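# Fit a matching corner brace onto the pencil marks

## Task

Pick the loose corner brace in the tray that matches the one already fitted, and set it on the pencil marks oriented the same way up as the fitted brace: one leg lying flat on the tray floor, the other lying flat against the marked board. Release it so that it stays there by itself, without the robot holding it, then open the gripper and move the arm away.

## Robot and tools

Robot: two arms, left_arm and right_arm, each ending in a parallel gripper. Poses are in one shared scene frame. The origin sits on the table top midway between the arms. +z is up, +x reaches out over the table, and left_arm stands on the +y side. The arm names do not tell you which side of a picture an arm appears on. On each gripper, the fingers extend along its own +z axis and close along its own y axis. The reported end_effector_position is the point between the finger pads, roughly 1 cm short of the fingertips. The printed hand position can be slightly wrong, more so when the arm is stretched far.

The row format, used by both execute_actions and move: exactly 16 plain numbers. The first 8 are left_arm: x, y, z, qw, qx, qy, qz, opening. The last 8 are the same for right_arm. Always send all 16, even when only one arm should move. x, y, z are an absolute target position in metres for that gripper's end_effector_position, and qw, qx, qy, qz an absolute target orientation quaternion (w first), both in the scene frame. Opening runs from -1 (closed) to +1 (fully open, 0.093 m). To hold an arm still, repeat its pose from the last result before it stopped, with its opening; to keep an orientation steady, keep sending the same quaternion you chose rather than the slightly drifted reported one. A target more than 0.6 m away from the arm's last reported position along any of its gripper axes is refused, and nothing is sent.

execute_actions: argument "actions" is a list holding one item or none. Empty list: just reports the current state. {"rows": [...], "steps": n}: up to 15 rows, n from 1 to 15 (default 15); each control step is 1/30 s and uses one row, the final row repeating if rows run out. {"steps": n} alone (n up to 300): a pause counted from the previous result, so your thinking time eats into it. Optional "pictures" (true/false) controls whether camera images come back; by default they do.

move: "target" is one 16-number row (absolute poses as above); "speed" is the top path speed in m/s, 0.002 to 0.5, default 0.25, with turning capped at twice that in rad/s. Both grippers travel in straight lines that finish together, lasting 0.5 to 10 s; anything longer is cut off at 10 s before arrival. The opening is applied when the move starts. Paths ignore obstacles and the other arm, and the real gripper may trail, wander, or overshoot the speed, especially near full reach. Faster contact hits harder, and aiming deeper past a surface pushes harder. The result adds a "move:" line giving how it ended (done, off_target, moving, held, fault) and which limits acted, plus each gripper's distance from its target. If only one arm is named, the other finished fine. limits=paced means the target was clipped; limits=held means a clearance check blocked some steps, after which the arm may lurch fast.

wait: "seconds" from 0 to 10; nothing new is sent, the scene just runs.

zoom_image: "camera" is cam_high, cam_low, cam_left_wrist or cam_right_wrist; "region" is [x0, y0, x1, y1] in image pixels from the top-left corner, at most 504 by 504. All cameras are 672x504.

finished_scene: "scene" is the number of the current scene; ends and grades it, irreversibly. Call it only once the brace sits correctly on its own and the gripper has let go and backed off.

Reading results: the state line lists each gripper's position and quaternion. A "pose unreachable" line means the clearance check altered or stopped a command to the named arm; HELD flags steps not passed on. "Hand target" shows where the controller is currently steering each gripper. FAULT lines signal an arm stop. grip_measured is the gripper motor's position on the -1..+1 scale; pads meet near -0.94 and each millimetre of object width adds about 0.0208, with a per-gripper bias up to about 0.02. Since fingers stop on contact while the motor continues, grip_measured barely reveals a grasp; keep sending the closing value to keep holding. The last value in each arm's joint list is the opening in metres, showing the real gap only when nothing blocks the fingers.

Motion limits: each step the command is clamped to 70 mm and 16 degrees from the measured pose, so long moves need several actions; after an action ends the arm continues only to its last clamped pose. Friction can leave the gripper up to about 31 mm off, and very small commands may not move it. Position wins over orientation when both cannot be met. Joint ranges (rad): waist -2.618 to 3.054, shoulder 0.000 to 3.142, elbow 0.000 to 3.142, wrist pitch -1.571 to 1.571, wrist yaw -1.571 to 1.571, wrist roll -2.094 to 2.094.

Cautions: the simulation keeps running while you think. Holding loads heats motors; MOTOR HOT appears from 75 °C, 90 °C halts that arm for 10 s, and 100 °C makes it drop everything. Random tugs may hit a held part or shove loose items. Do not knock anything off the table, do not let the arms collide or press on each other, and avoid drops, slips, slams and forceful pushes. Faster, smoother, lower-effort work is better.

Each tool is called after "Request:" as name([rows], argument=value, ...), one row to a line, values as JSON.

## Session

Request:
execute_actions(actions=[])

Scene clock: 0.00 s of 4600.00 s.
left_arm: end_effector_position=(+0.0103, -0.2014, +0.2698) grip_measured=+0.994 end_effector_quat_wxyz=(+0.729, +0.666, +0.145, -0.070) | right_arm: end_effector_position=(+0.6114, -0.3356, +0.2654) grip_measured=+1.000 end_effector_quat_wxyz=(+0.543, -0.474, +0.517, -0.461)
Joint positions: left_arm=[-1.603  1.492  0.737  0.829 -0.201  1.275  0.093] | right_arm=[-0.317  2.096  1.531  0.58  -0.262 -1.442  0.093]
Joint velocities: left_arm=[-0.007 -0.012 -0.017  0.037 -0.007 -0.066  0.001] | right_arm=[-0.002 -0.007  0.022  0.037  0.022  0.007  0.   ]
Hand target (left_arm): +0.010, -0.201, +0.270; +0.729, +0.666, +0.145, -0.070
Hand target (right_arm): +0.611, -0.336, +0.265; +0.543, -0.474, +0.517, -0.461

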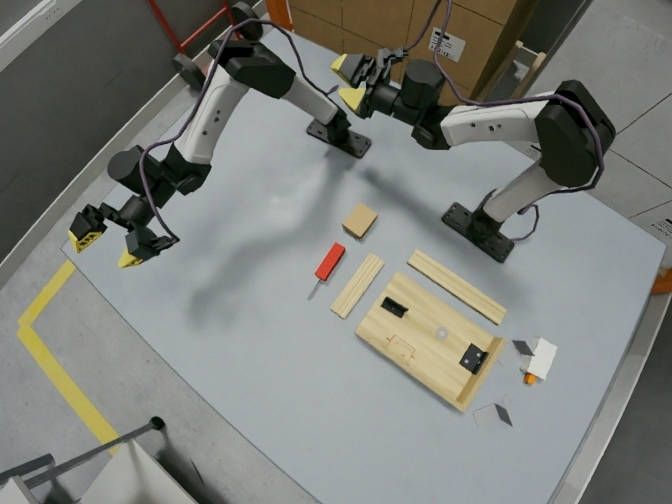

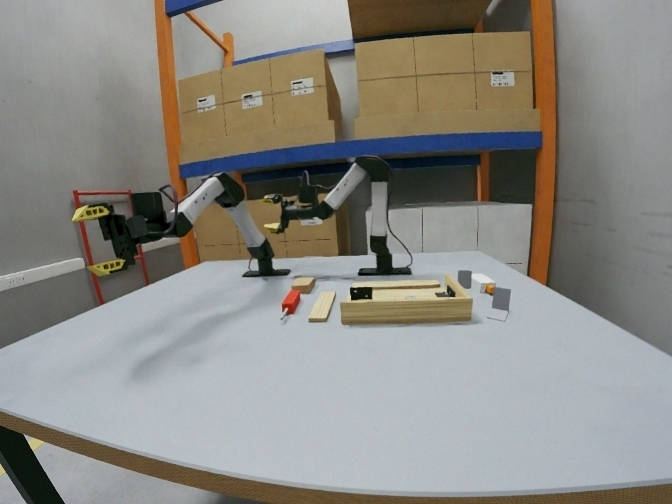

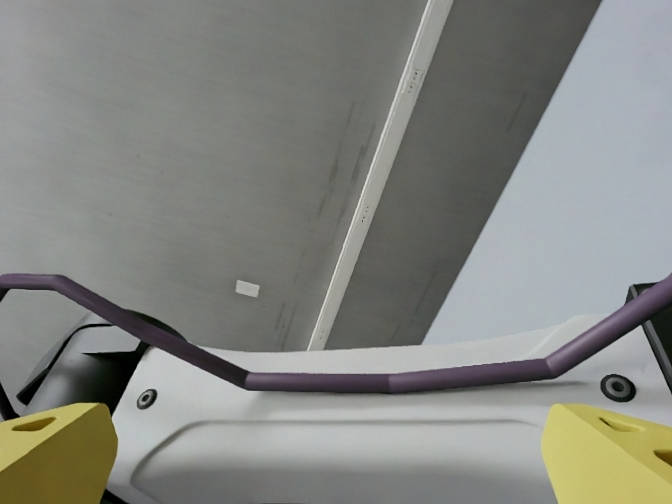

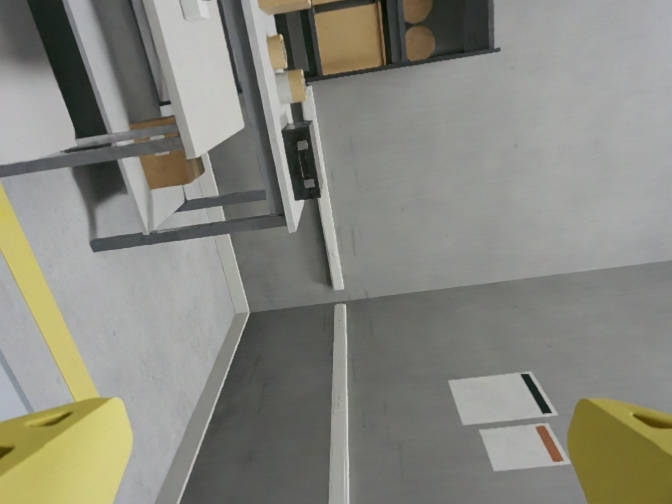

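Request:
zoom_image(camera="cam_high", region=[320, 230, 580, 440])

Request:
zoom_image(camera="cam_low", region=[300, 250, 530, 340])

Region (320, 230, 580, 440) of cam_high's 672x504 image, scaled by 1.938, with more detail than that image has; it fills the top 407 rows of this view, and the rest is white.

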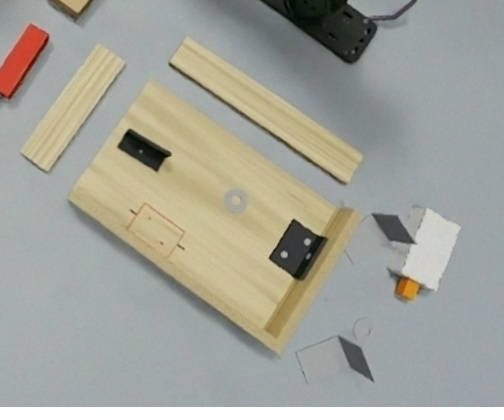

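Region (300, 250, 530, 340) of cam_low's 672x504 image, scaled by 2.191, with more detail than that image has; it fills the top 197 rows of this view, and the rest is white.

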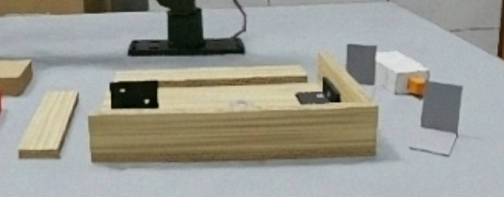

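Request:
move(target=[0.2,0.2,0.28,0,0,1,0,1,0.6114,-0.3356,0.2654,0.543,-0.474,0.517,-0.461,1])

Scene clock: 24.23 s of 4600.00 s.
left_arm: end_effector_position=(+0.2076, +0.1960, +0.2679) grip_measured=+0.994 end_effector_quat_wxyz=(+0.186, -0.006, +0.982, -0.045) | right_arm: end_effector_position=(+0.6114, -0.3356, +0.2654) grip_measured=+1.000 end_effector_quat_wxyz=(+0.543, -0.474, +0.517, -0.461)
Joint positions: left_arm=[-0.288  1.115  1.473 -1.546 -0.039 -0.342  0.093] | right_arm=[-0.317  2.096  1.531  0.58  -0.262 -1.442  0.093]
Joint velocities: left_arm=[ 0.022  0.002 -0.002 -0.081  0.007 -0.081 -0.   ] | right_arm=[-0.012 -0.012  0.002  0.037  0.037  0.066  0.   ]
Hand target (left_arm): +0.206, +0.198, +0.274; +0.191, -0.007, +0.980, -0.050
Hand target (right_arm): +0.611, -0.336, +0.265; +0.543, -0.474, +0.517, -0.461
Off the commanded pose (left_arm): 0.015 m, 22 deg; orientation clipped at the last step of the last action.
Off the commanded pose (right_arm): 0.000 m, 0 deg.
joint sent to its limit (left arm) — the command would take joint 4 (wrist pitch) past its lower limit, so that joint was sent only as far as its limit.
After step 90, 15.10 s passed at rest.
move: off_target (left_arm); limits=paced

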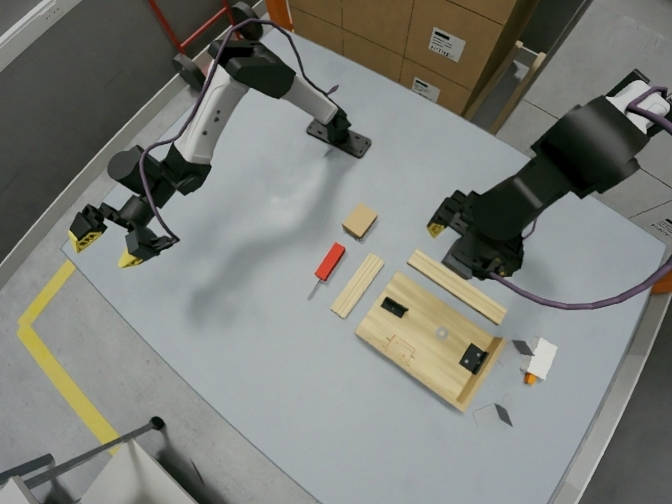

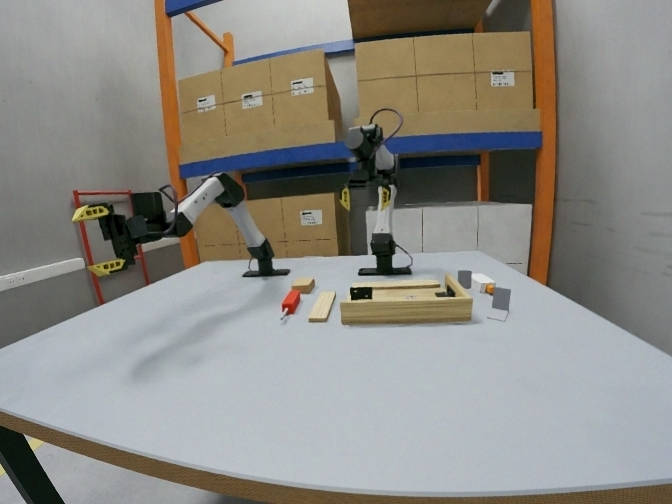

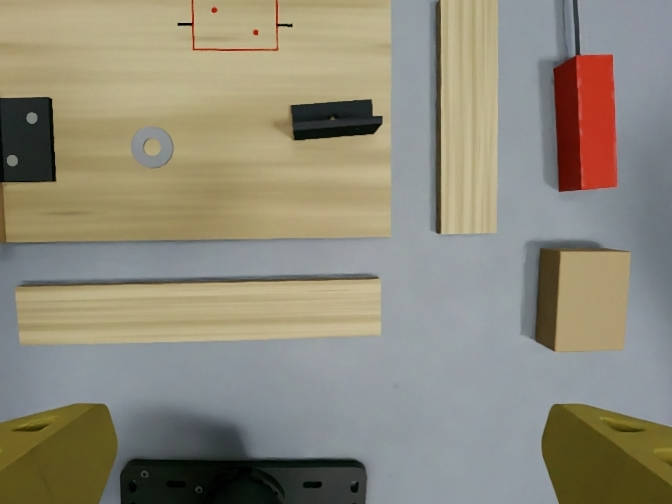

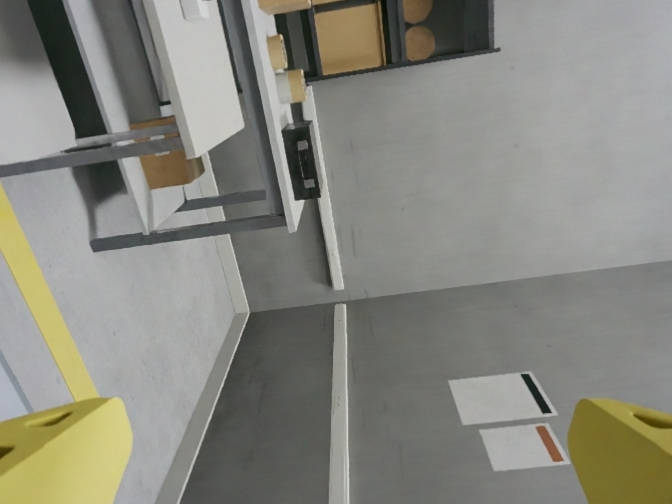

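Request:
move(target=[0.33,0.2,0.2,0.1,0,0.995,0,1,0.6114,-0.3356,0.2654,0.543,-0.474,0.517,-0.461,1])

Scene clock: 29.07 s of 4600.00 s.
left_arm: end_effector_position=(+0.3256, +0.1962, +0.1957) grip_measured=+0.994 end_effector_quat_wxyz=(+0.092, +0.002, +0.996, +0.002) | right_arm: end_effector_position=(+0.6114, -0.3356, +0.2654) grip_measured=+1.000 end_effector_quat_wxyz=(+0.543, -0.474, +0.517, -0.461)
Joint positions: left_arm=[-0.166  1.603  1.59  -1.379 -0.042 -0.207  0.093] | right_arm=[-0.317  2.096  1.531  0.58  -0.262 -1.442  0.093]
Joint velocities: left_arm=[-0.002 -0.002  0.007 -0.081 -0.022  0.037 -0.001] | right_arm=[-0.002  0.007 -0.022 -0.022 -0.037 -0.022  0.   ]
Hand target (left_arm): +0.332, +0.199, +0.200; +0.102, -0.001, +0.995, +0.003
Hand target (right_arm): +0.611, -0.336, +0.265; +0.543, -0.474, +0.517, -0.461
Off the commanded pose (left_arm): 0.007 m, 1 deg.
Off the commanded pose (right_arm): 0.000 m, 0 deg.
After step 90, 0.77 s passed at rest.
move: done

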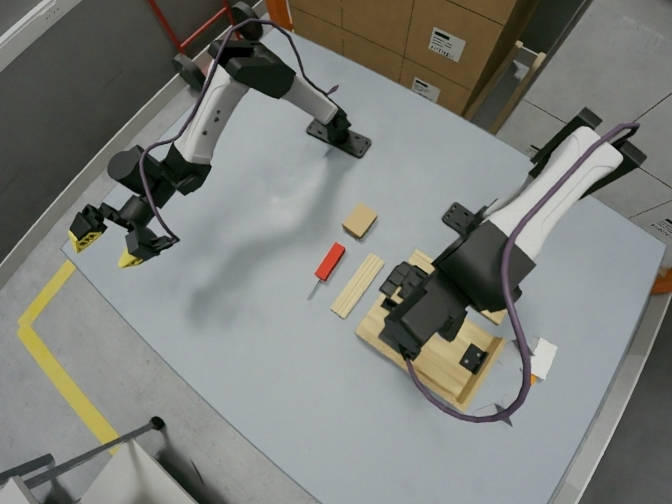

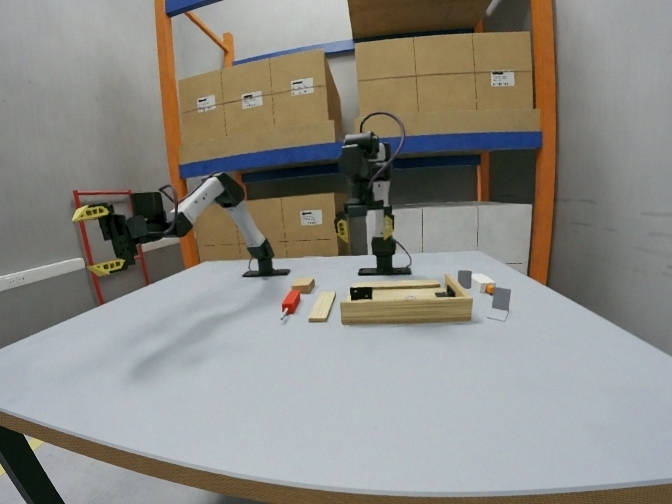

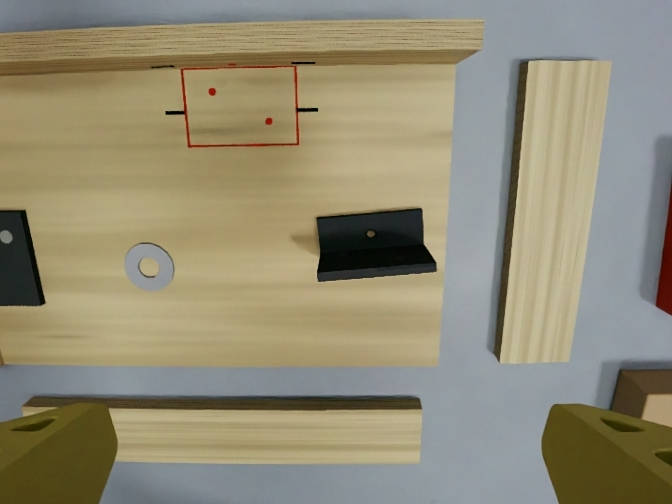

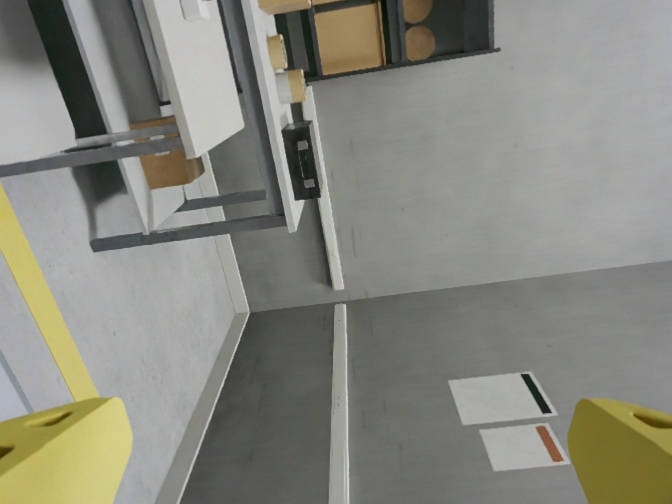

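Request:
move(target=[0.305,0.176,0.10,0,0,1,0,1,0.6114,-0.3356,0.2654,0.543,-0.474,0.517,-0.461,1], speed=0.15)

Request:
zoom_image(camera="cam_low", region=[300, 220, 500, 340])

Scene clock: 44.57 s of 4600.00 s.
left_arm: end_effector_position=(+0.3097, +0.1789, +0.1081) grip_measured=+0.994 end_effector_quat_wxyz=(+0.010, -0.003, +1.000, +0.001) | right_arm: end_effector_position=(+0.6114, -0.3356, +0.2654) grip_measured=+1.000 end_effector_quat_wxyz=(+0.543, -0.474, +0.517, -0.461)
Joint positions: left_arm=[-0.213  1.685  1.345 -1.211 -0.008 -0.268  0.093] | right_arm=[-0.317  2.096  1.531  0.58  -0.262 -1.442  0.093]
Joint velocities: left_arm=[-0.002 -0.002  0.002 -0.051  0.081 -0.051  0.001] | right_arm=[-0.002 -0.012  0.022  0.051 -0.051  0.007  0.   ]
Hand target (left_arm): +0.306, +0.176, +0.099; -0.000, -0.001, +1.000, +0.001
Hand target (right_arm): +0.611, -0.336, +0.265; +0.543, -0.474, +0.517, -0.461
Off the commanded pose (left_arm): 0.010 m, 1 deg.
Off the commanded pose (right_arm): 0.000 m, 0 deg.
After step 90, 11.30 s passed at rest.
move: done

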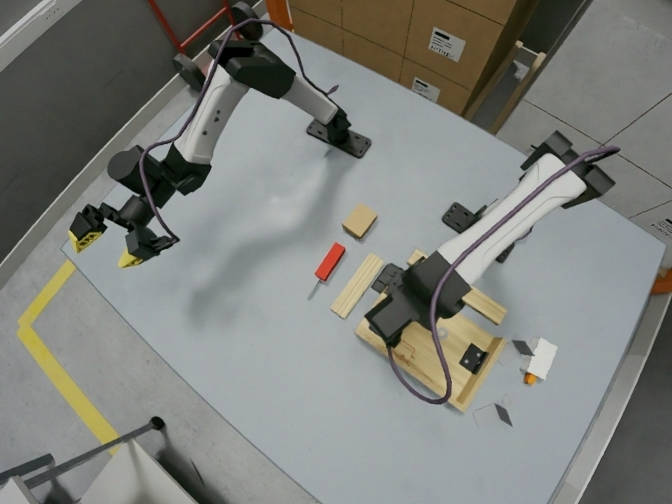

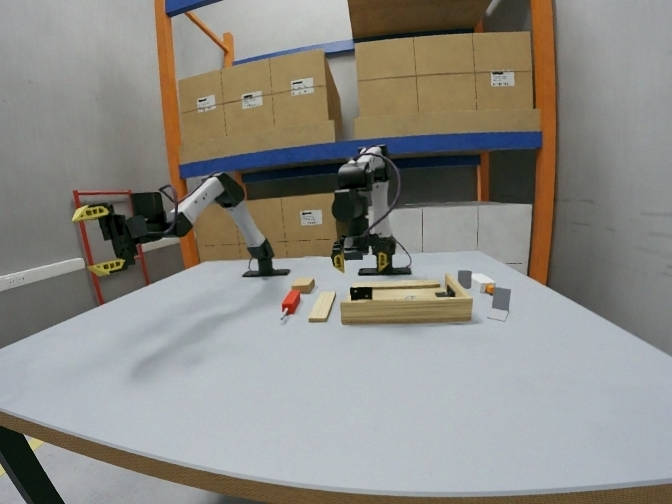

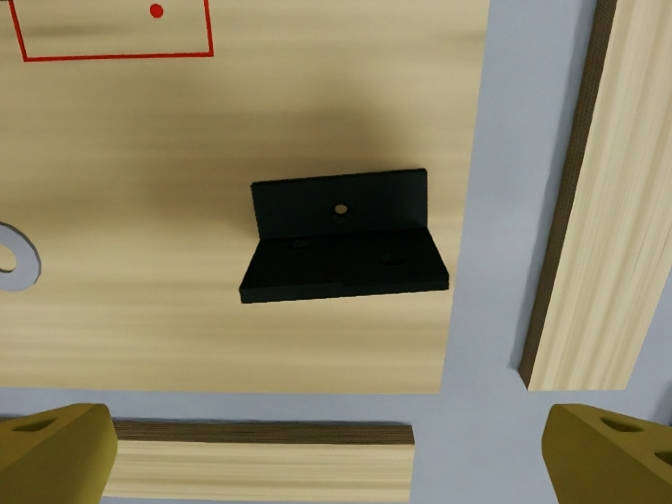

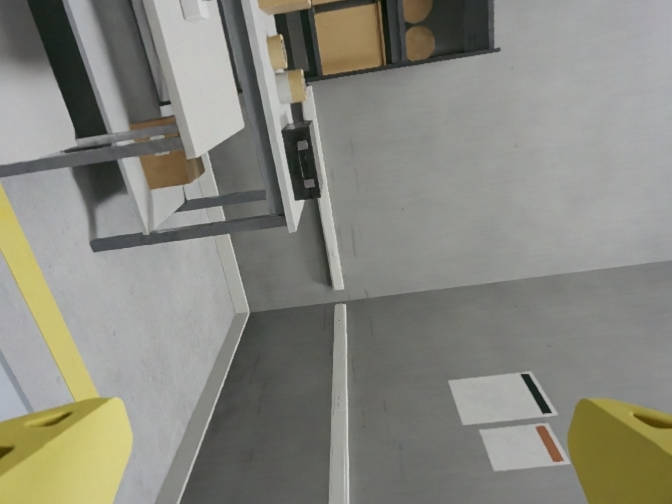

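Region (300, 220, 500, 340) of cam_low's 672x504 image, scaled by 2.520, with more detail than that image has; it fills the top 302 rows of this view, and the rest is white.

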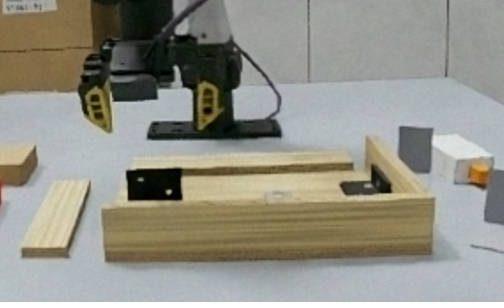

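Request:
move(target=[0.31,0.174,0.045,0,0,1,0.02,1,0.6114,-0.3356,0.2654,0.543,-0.474,0.517,-0.461,1], speed=0.06)

Request:
zoom_image(camera="cam_low", region=[300, 220, 500, 340])

Scene clock: 60.63 s of 4600.00 s.
left_arm: end_effector_position=(+0.3165, +0.1743, +0.0559) grip_measured=+0.994 end_effector_quat_wxyz=(+0.013, -0.003, +1.000, +0.013) | right_arm: end_effector_position=(+0.6114, -0.3356, +0.2654) grip_measured=+1.000 end_effector_quat_wxyz=(+0.543, -0.474, +0.517, -0.461)
Joint positions: left_arm=[-0.235  1.756  1.214 -1.013 -0.032 -0.289  0.093] | right_arm=[-0.317  2.096  1.531  0.58  -0.262 -1.442  0.093]
Joint velocities: left_arm=[-0.012  0.002  0.002  0.051 -0.037 -0.007 -0.   ] | right_arm=[-0.012  0.012  0.002 -0.007 -0.022 -0.037  0.   ]
Hand target (left_arm): +0.311, +0.174, +0.045; +0.000, -0.000, +1.000, +0.020
Hand target (right_arm): +0.611, -0.336, +0.265; +0.543, -0.474, +0.517, -0.461
Off the commanded pose (left_arm): 0.013 m, 2 deg.
Off the commanded pose (right_arm): 0.000 m, 0 deg.
After step 90, 11.53 s passed at rest.
move: off_target (left_arm)

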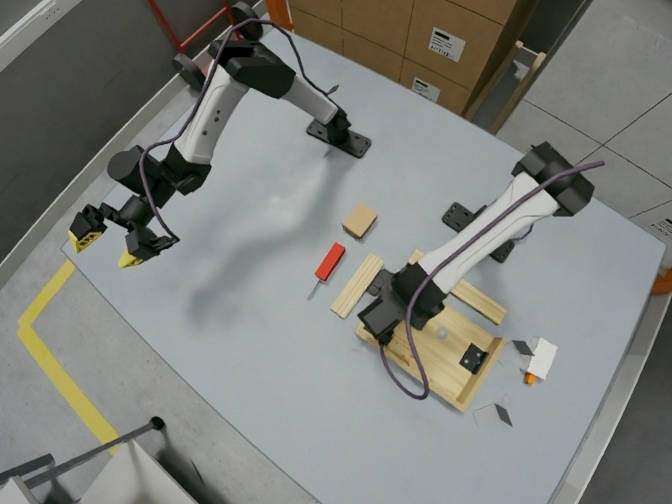

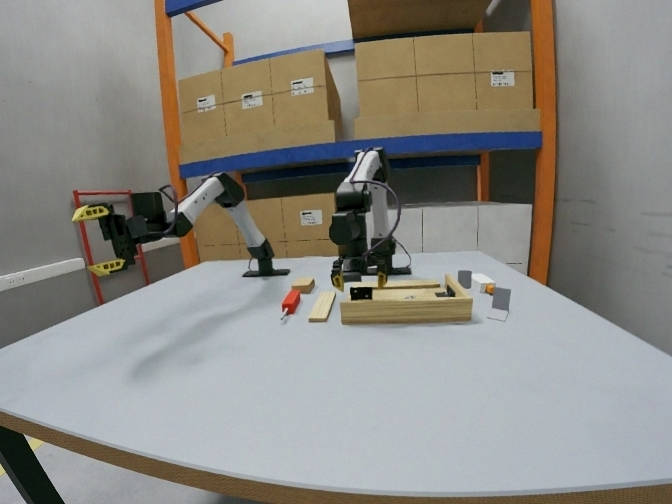

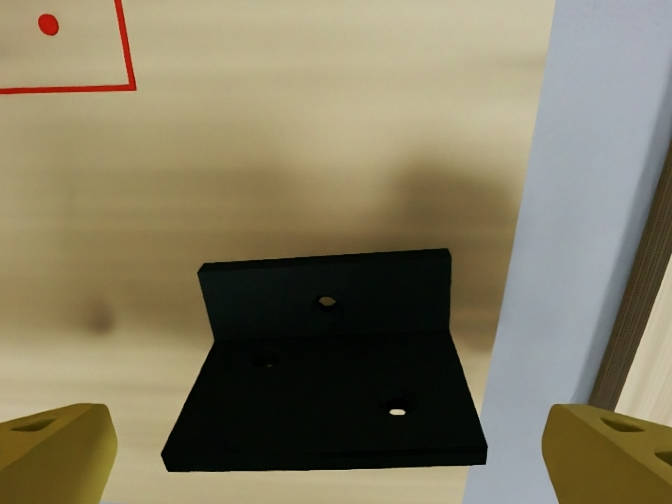

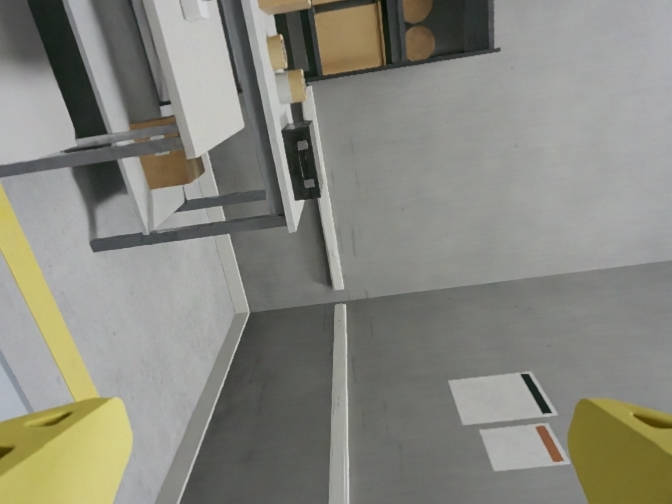

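Region (300, 220, 500, 340) of cam_low's 672x504 image, scaled by 2.520, with more detail than that image has; it fills the top 302 rows of this view, and the rest is white.

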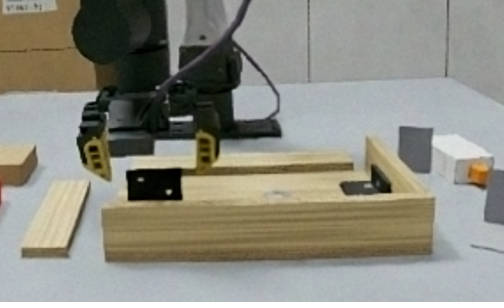

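Request:
move(target=[0.308,0.175,0.028,0,0,1,0.025,0.7,0.6114,-0.3356,0.2654,0.543,-0.474,0.517,-0.461,1], speed=0.04)

Request:
zoom_image(camera="cam_low", region=[300, 220, 500, 340])

Scene clock: 78.37 s of 4600.00 s.
left_arm: end_effector_position=(+0.3148, +0.1766, +0.0390) grip_measured=+0.702 end_effector_quat_wxyz=(+0.012, -0.005, +1.000, +0.018) | right_arm: end_effector_position=(+0.6114, -0.3356, +0.2654) grip_measured=+1.000 end_effector_quat_wxyz=(+0.543, -0.474, +0.517, -0.461)
Joint positions: left_arm=[-0.235  1.772  1.163 -0.948 -0.042 -0.293  0.079] | right_arm=[-0.317  2.096  1.531  0.58  -0.262 -1.442  0.093]
Joint velocities: left_arm=[ 0.002 -0.012 -0.002  0.022  0.051 -0.022 -0.   ] | right_arm=[-0.012 -0.007 -0.012  0.007  0.022 -0.037  0.   ]
Hand target (left_arm): +0.308, +0.175, +0.028; +0.000, +0.000, +1.000, +0.025
Hand target (right_arm): +0.611, -0.336, +0.265; +0.543, -0.474, +0.517, -0.461
Off the commanded pose (left_arm): 0.013 m, 2 deg.
Off the commanded pose (right_arm): 0.000 m, 0 deg.
After step 90, 13.67 s passed at rest.
move: off_target (left_arm)

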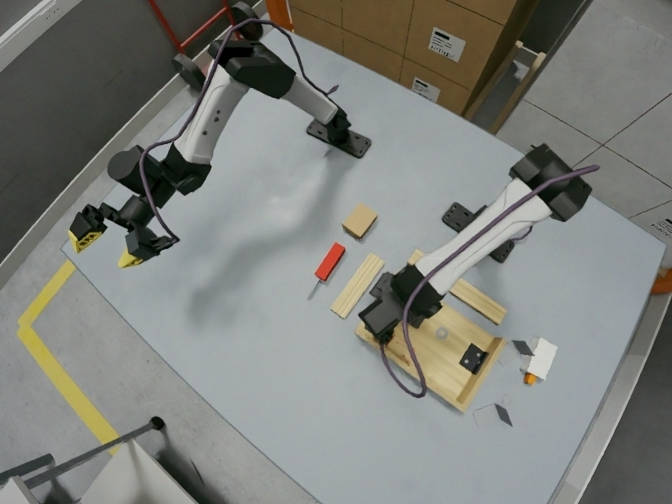

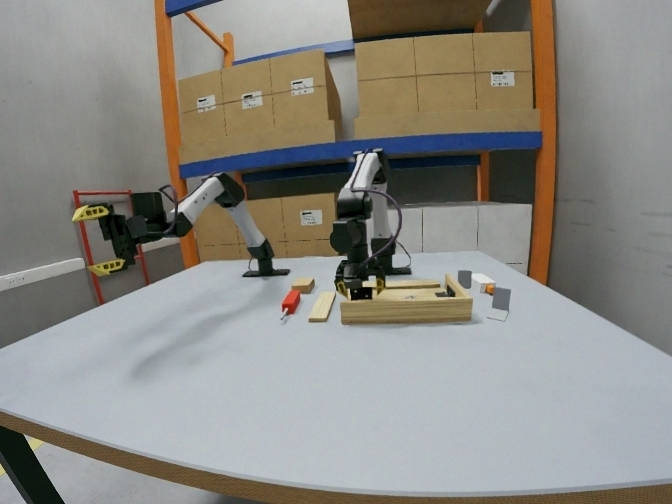

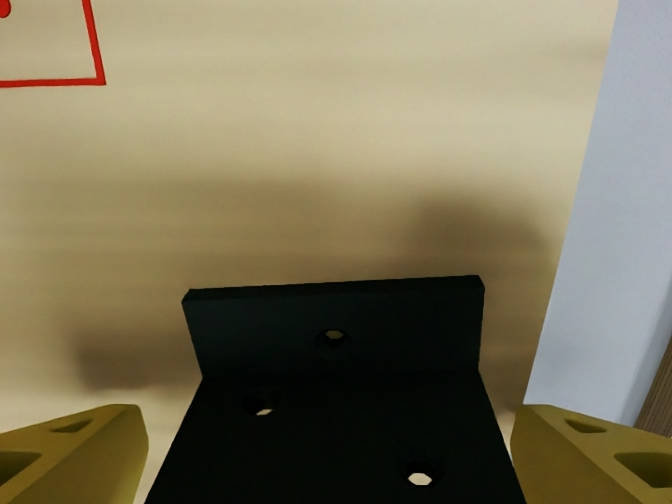

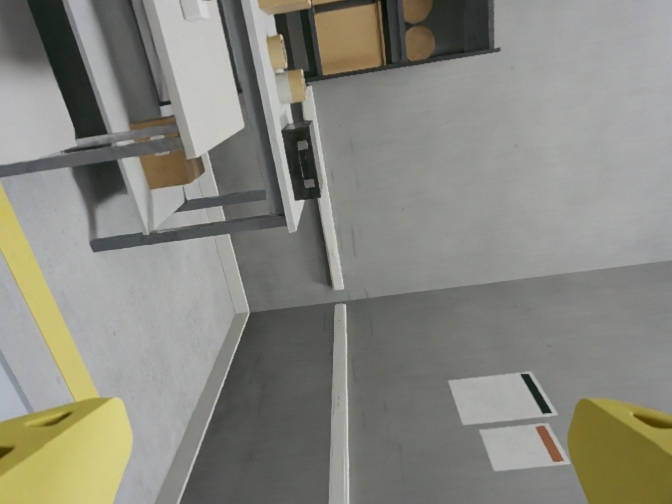

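Region (300, 220, 500, 340) of cam_low's 672x504 image, scaled by 2.520, with more detail than that image has; it fills the top 302 rows of this view, and the rest is white.

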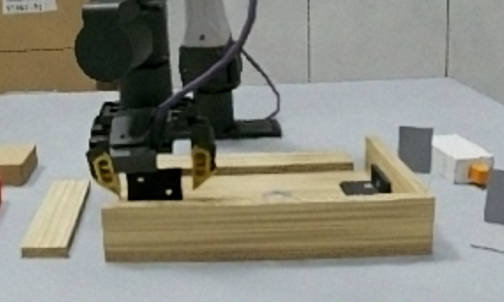

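Request:
execute_actions([
  {"rows":[[0.308,0.175,0.028,0,0,1,0.025,0.0,0.6114,-0.3356,0.2654,0.543,-0.474,0.517,-0.461,1]],"steps":15},
], pictures=false)

Request:
execute_actions(actions=[])

Scene clock: 82.63 s of 4600.00 s.
left_arm: end_effector_position=(+0.3154, +0.1759, +0.0390) grip_measured=+0.105 end_effector_quat_wxyz=(+0.014, -0.004, +1.000, +0.018) | right_arm: end_effector_position=(+0.6114, -0.3356, +0.2654) grip_measured=+1.000 end_effector_quat_wxyz=(+0.543, -0.474, +0.517, -0.461)
Joint positions: left_arm=[-0.237  1.772  1.163 -0.945 -0.043 -0.294  0.05 ] | right_arm=[-0.317  2.096  1.531  0.58  -0.262 -1.442  0.093]
Joint velocities: left_arm=[-0.007 -0.012  0.007 -0.037  0.022 -0.007  0.   ] | right_arm=[ 0.002 -0.007 -0.002 -0.022 -0.022  0.037  0.   ]
Hand target (left_arm): +0.308, +0.175, +0.028; -0.000, +0.000, +1.000, +0.025
Hand target (right_arm): +0.611, -0.336, +0.265; +0.543, -0.474, +0.517, -0.461
Off the commanded pose (left_arm): 0.013 m, 2 deg.
Off the commanded pose (right_arm): 0.000 m, 0 deg.
Steps of this call (steps 1 to 90: nothing new was sent; then 0.77 s passed at rest; steps 91 to 105: all 15 steps of this action). Readings (end_effector_position):
91: left_arm (+0.3154, +0.1765, +0.0390) | right_arm (+0.6114, -0.3356, +0.2654)
92: left_arm (+0.3154, +0.1764, +0.0390) | right_arm (+0.6114, -0.3356, +0.2654)
94: left_arm (+0.3154, +0.1762, +0.0390) | right_arm (+0.6114, -0.3356, +0.2654)
98: left_arm (+0.3154, +0.1759, +0.0390) | right_arm (+0.6114, -0.3356, +0.2654)
105: the state above

Scene clock: 82.63 s of 4600.00 s.
left_arm: end_effector_position=(+0.3154, +0.1759, +0.0390) grip_measured=+0.105 end_effector_quat_wxyz=(+0.014, -0.004, +1.000, +0.018) | right_arm: end_effector_position=(+0.6114, -0.3356, +0.2654) grip_measured=+1.000 end_effector_quat_wxyz=(+0.543, -0.474, +0.517, -0.461)
Joint positions: left_arm=[-0.237  1.772  1.163 -0.945 -0.043 -0.294  0.05 ] | right_arm=[-0.317  2.096  1.531  0.58  -0.262 -1.442  0.093]
Joint velocities: left_arm=[-0.007 -0.012  0.007 -0.037  0.022 -0.007  0.   ] | right_arm=[ 0.002 -0.007 -0.002 -0.022 -0.022  0.037  0.   ]
Hand target (left_arm): +0.308, +0.175, +0.028; -0.000, +0.000, +1.000, +0.025
Hand target (right_arm): +0.611, -0.336, +0.265; +0.543, -0.474, +0.517, -0.461
Off the commanded pose (left_arm): 0.013 m, 2 deg.
Off the commanded pose (right_arm): 0.000 m, 0 deg.

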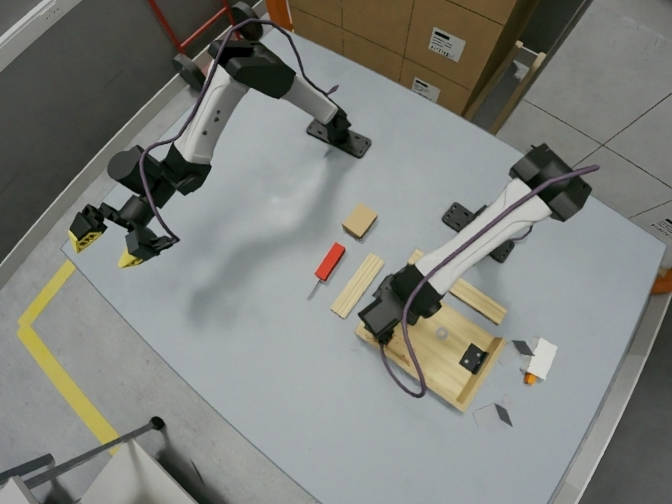

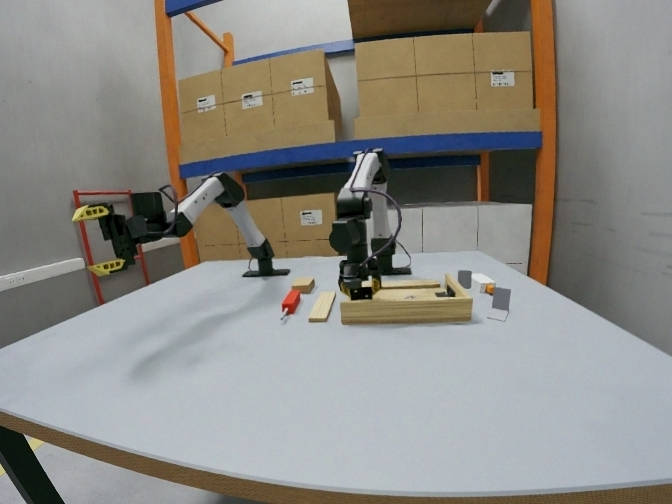

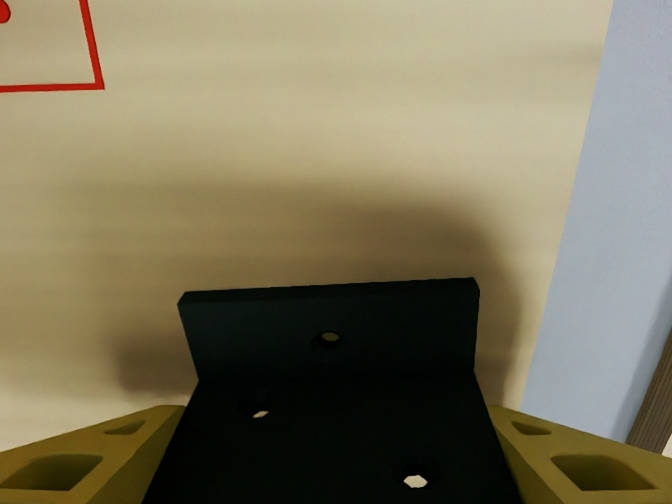

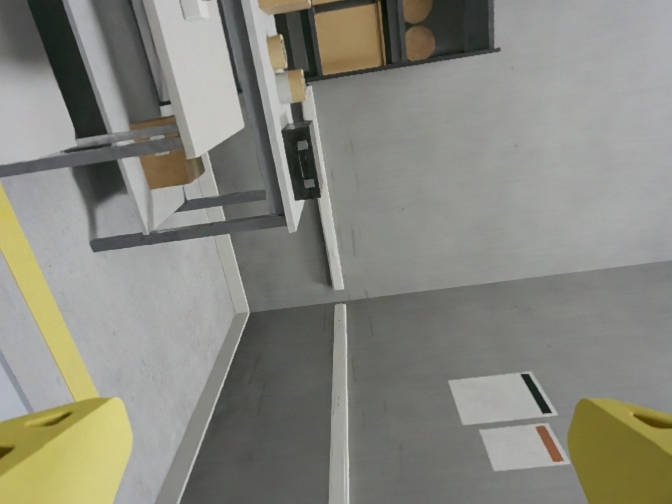

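Request:
move(target=[0.32,0.20,0.075,0.2,0,0.98,0,0.0,0.6114,-0.3356,0.2654,0.543,-0.474,0.517,-0.461,1], speed=0.1)

Request:
move(target=[0.34,0.25,0.05,0.574,0,0.819,0,0.0,0.6114,-0.3356,0.2654,0.543,-0.474,0.517,-0.461,1], speed=0.15)

Request:
zoom_image(camera="cam_high", region=[330, 230, 530, 420])

Scene clock: 92.47 s of 4600.00 s.
left_arm: end_effector_position=(+0.3214, +0.1955, +0.0786) grip_measured=+0.105 end_effector_quat_wxyz=(+0.194, +0.004, +0.981, -0.006) | right_arm: end_effector_position=(+0.6114, -0.3356, +0.2654) grip_measured=+1.000 end_effector_quat_wxyz=(+0.543, -0.474, +0.517, -0.461)
Joint positions: left_arm=[-0.19   1.421  0.893 -0.659 -0.078 -0.215  0.05 ] | right_arm=[-0.317  2.096  1.531  0.58  -0.262 -1.442  0.093]
Joint velocities: left_arm=[-0.002 -0.002 -0.002 -0.051 -0.037 -0.081  0.   ] | right_arm=[-0.017 -0.002 -0.002 -0.037  0.066  0.022  0.   ]
Hand target (left_arm): +0.320, +0.201, +0.077; +0.200, +0.001, +0.980, -0.002
Hand target (right_arm): +0.611, -0.336, +0.265; +0.543, -0.474, +0.517, -0.461
Off the commanded pose (left_arm): 0.006 m, 1 deg.
Off the commanded pose (right_arm): 0.000 m, 0 deg.
After step 90, 4.53 s passed at rest.
move: done

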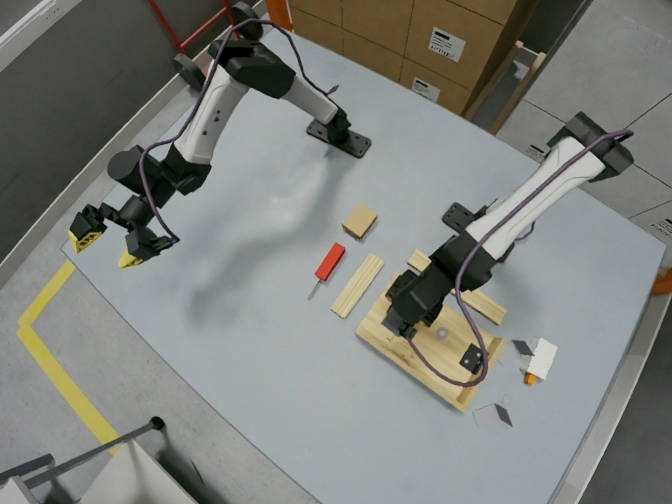

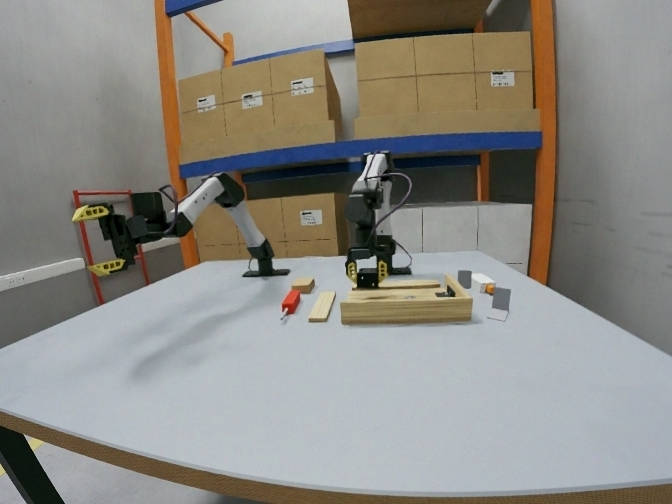

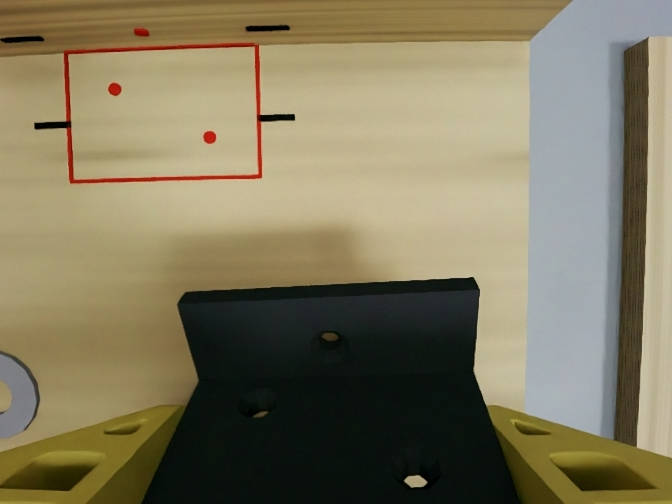

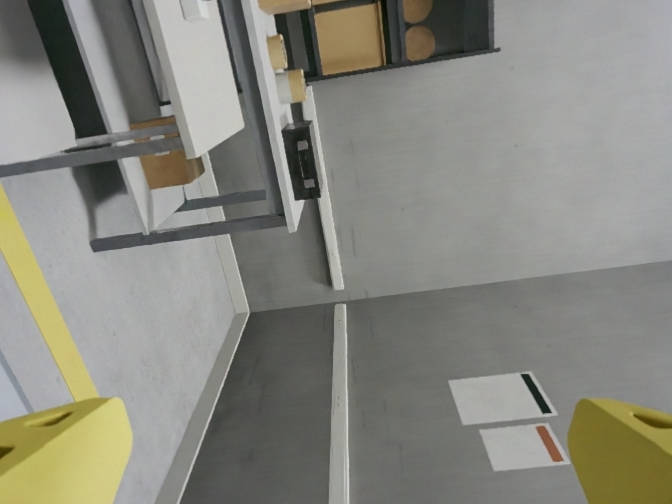

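Scene clock: 96.10 s of 4600.00 s.
left_arm: end_effector_position=(+0.3464, +0.2484, +0.0592) grip_measured=+0.105 end_effector_quat_wxyz=(+0.583, +0.005, +0.813, -0.006) | right_arm: end_effector_position=(+0.6114, -0.3356, +0.2654) grip_measured=+1.000 end_effector_quat_wxyz=(+0.543, -0.474, +0.517, -0.461)
Joint positions: left_arm=[ 0.016  1.595  0.092  1.175 -0.015 -0.009  0.05 ] | right_arm=[-0.317  2.096  1.531  0.58  -0.262 -1.442  0.093]
Joint velocities: left_arm=[-0.002  0.002  0.002  0.022  0.051  0.007  0.001] | right_arm=[-0.027 -0.002  0.002 -0.066 -0.007  0.007  0.   ]
Hand target (left_arm): +0.340, +0.251, +0.052; +0.574, +0.005, +0.819, -0.004
Hand target (right_arm): +0.611, -0.336, +0.265; +0.543, -0.474, +0.517, -0.461
Off the commanded pose (left_arm): 0.011 m, 2 deg.
Off the commanded pose (right_arm): 0.000 m, 0 deg.
move: off_target (left_arm)

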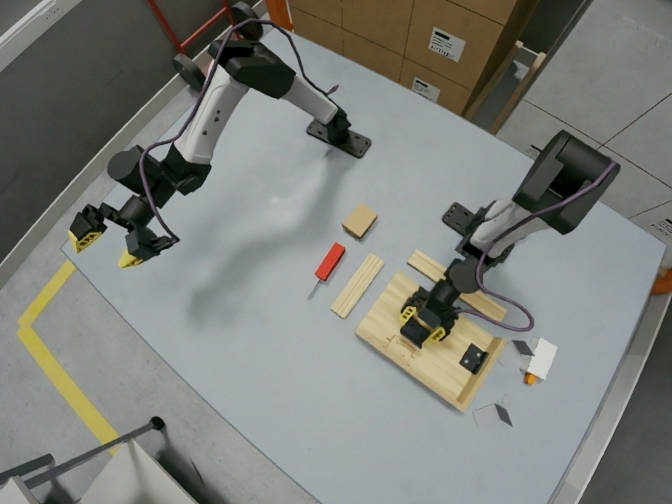

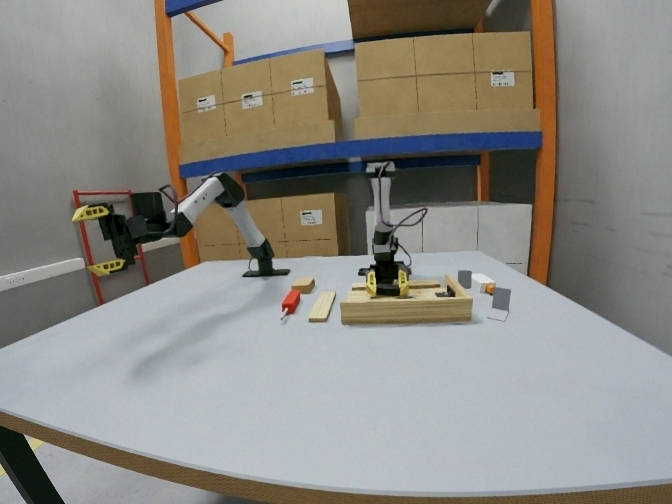

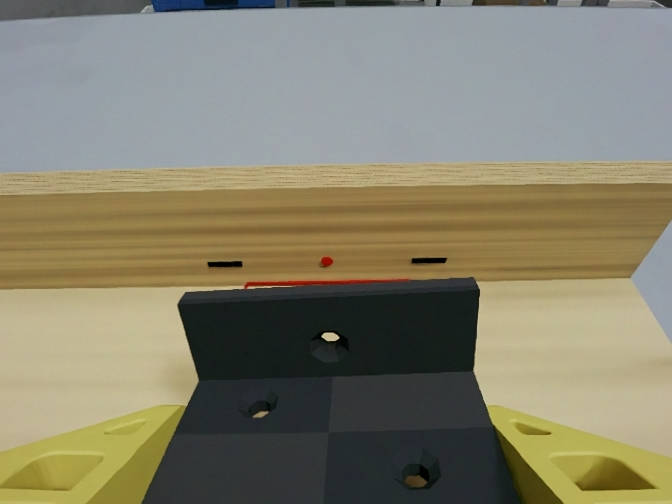

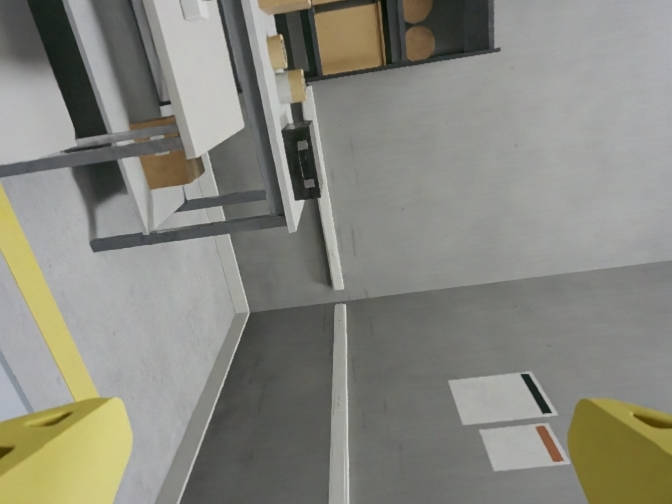

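Region (330, 230, 530, 420) of cam_high's 672x504 image, scaled by 2.520, with more detail than that image has; it fills the top 479 rows of this view, and the rest is white.

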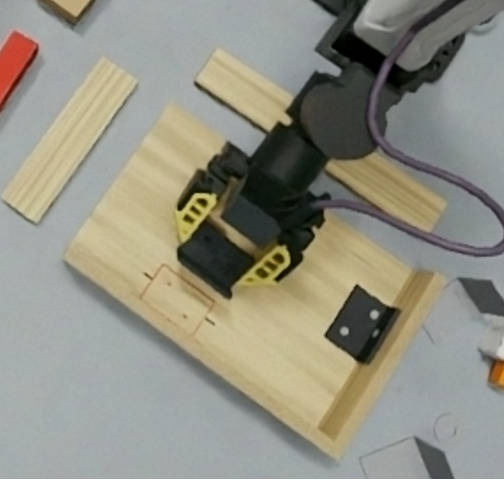

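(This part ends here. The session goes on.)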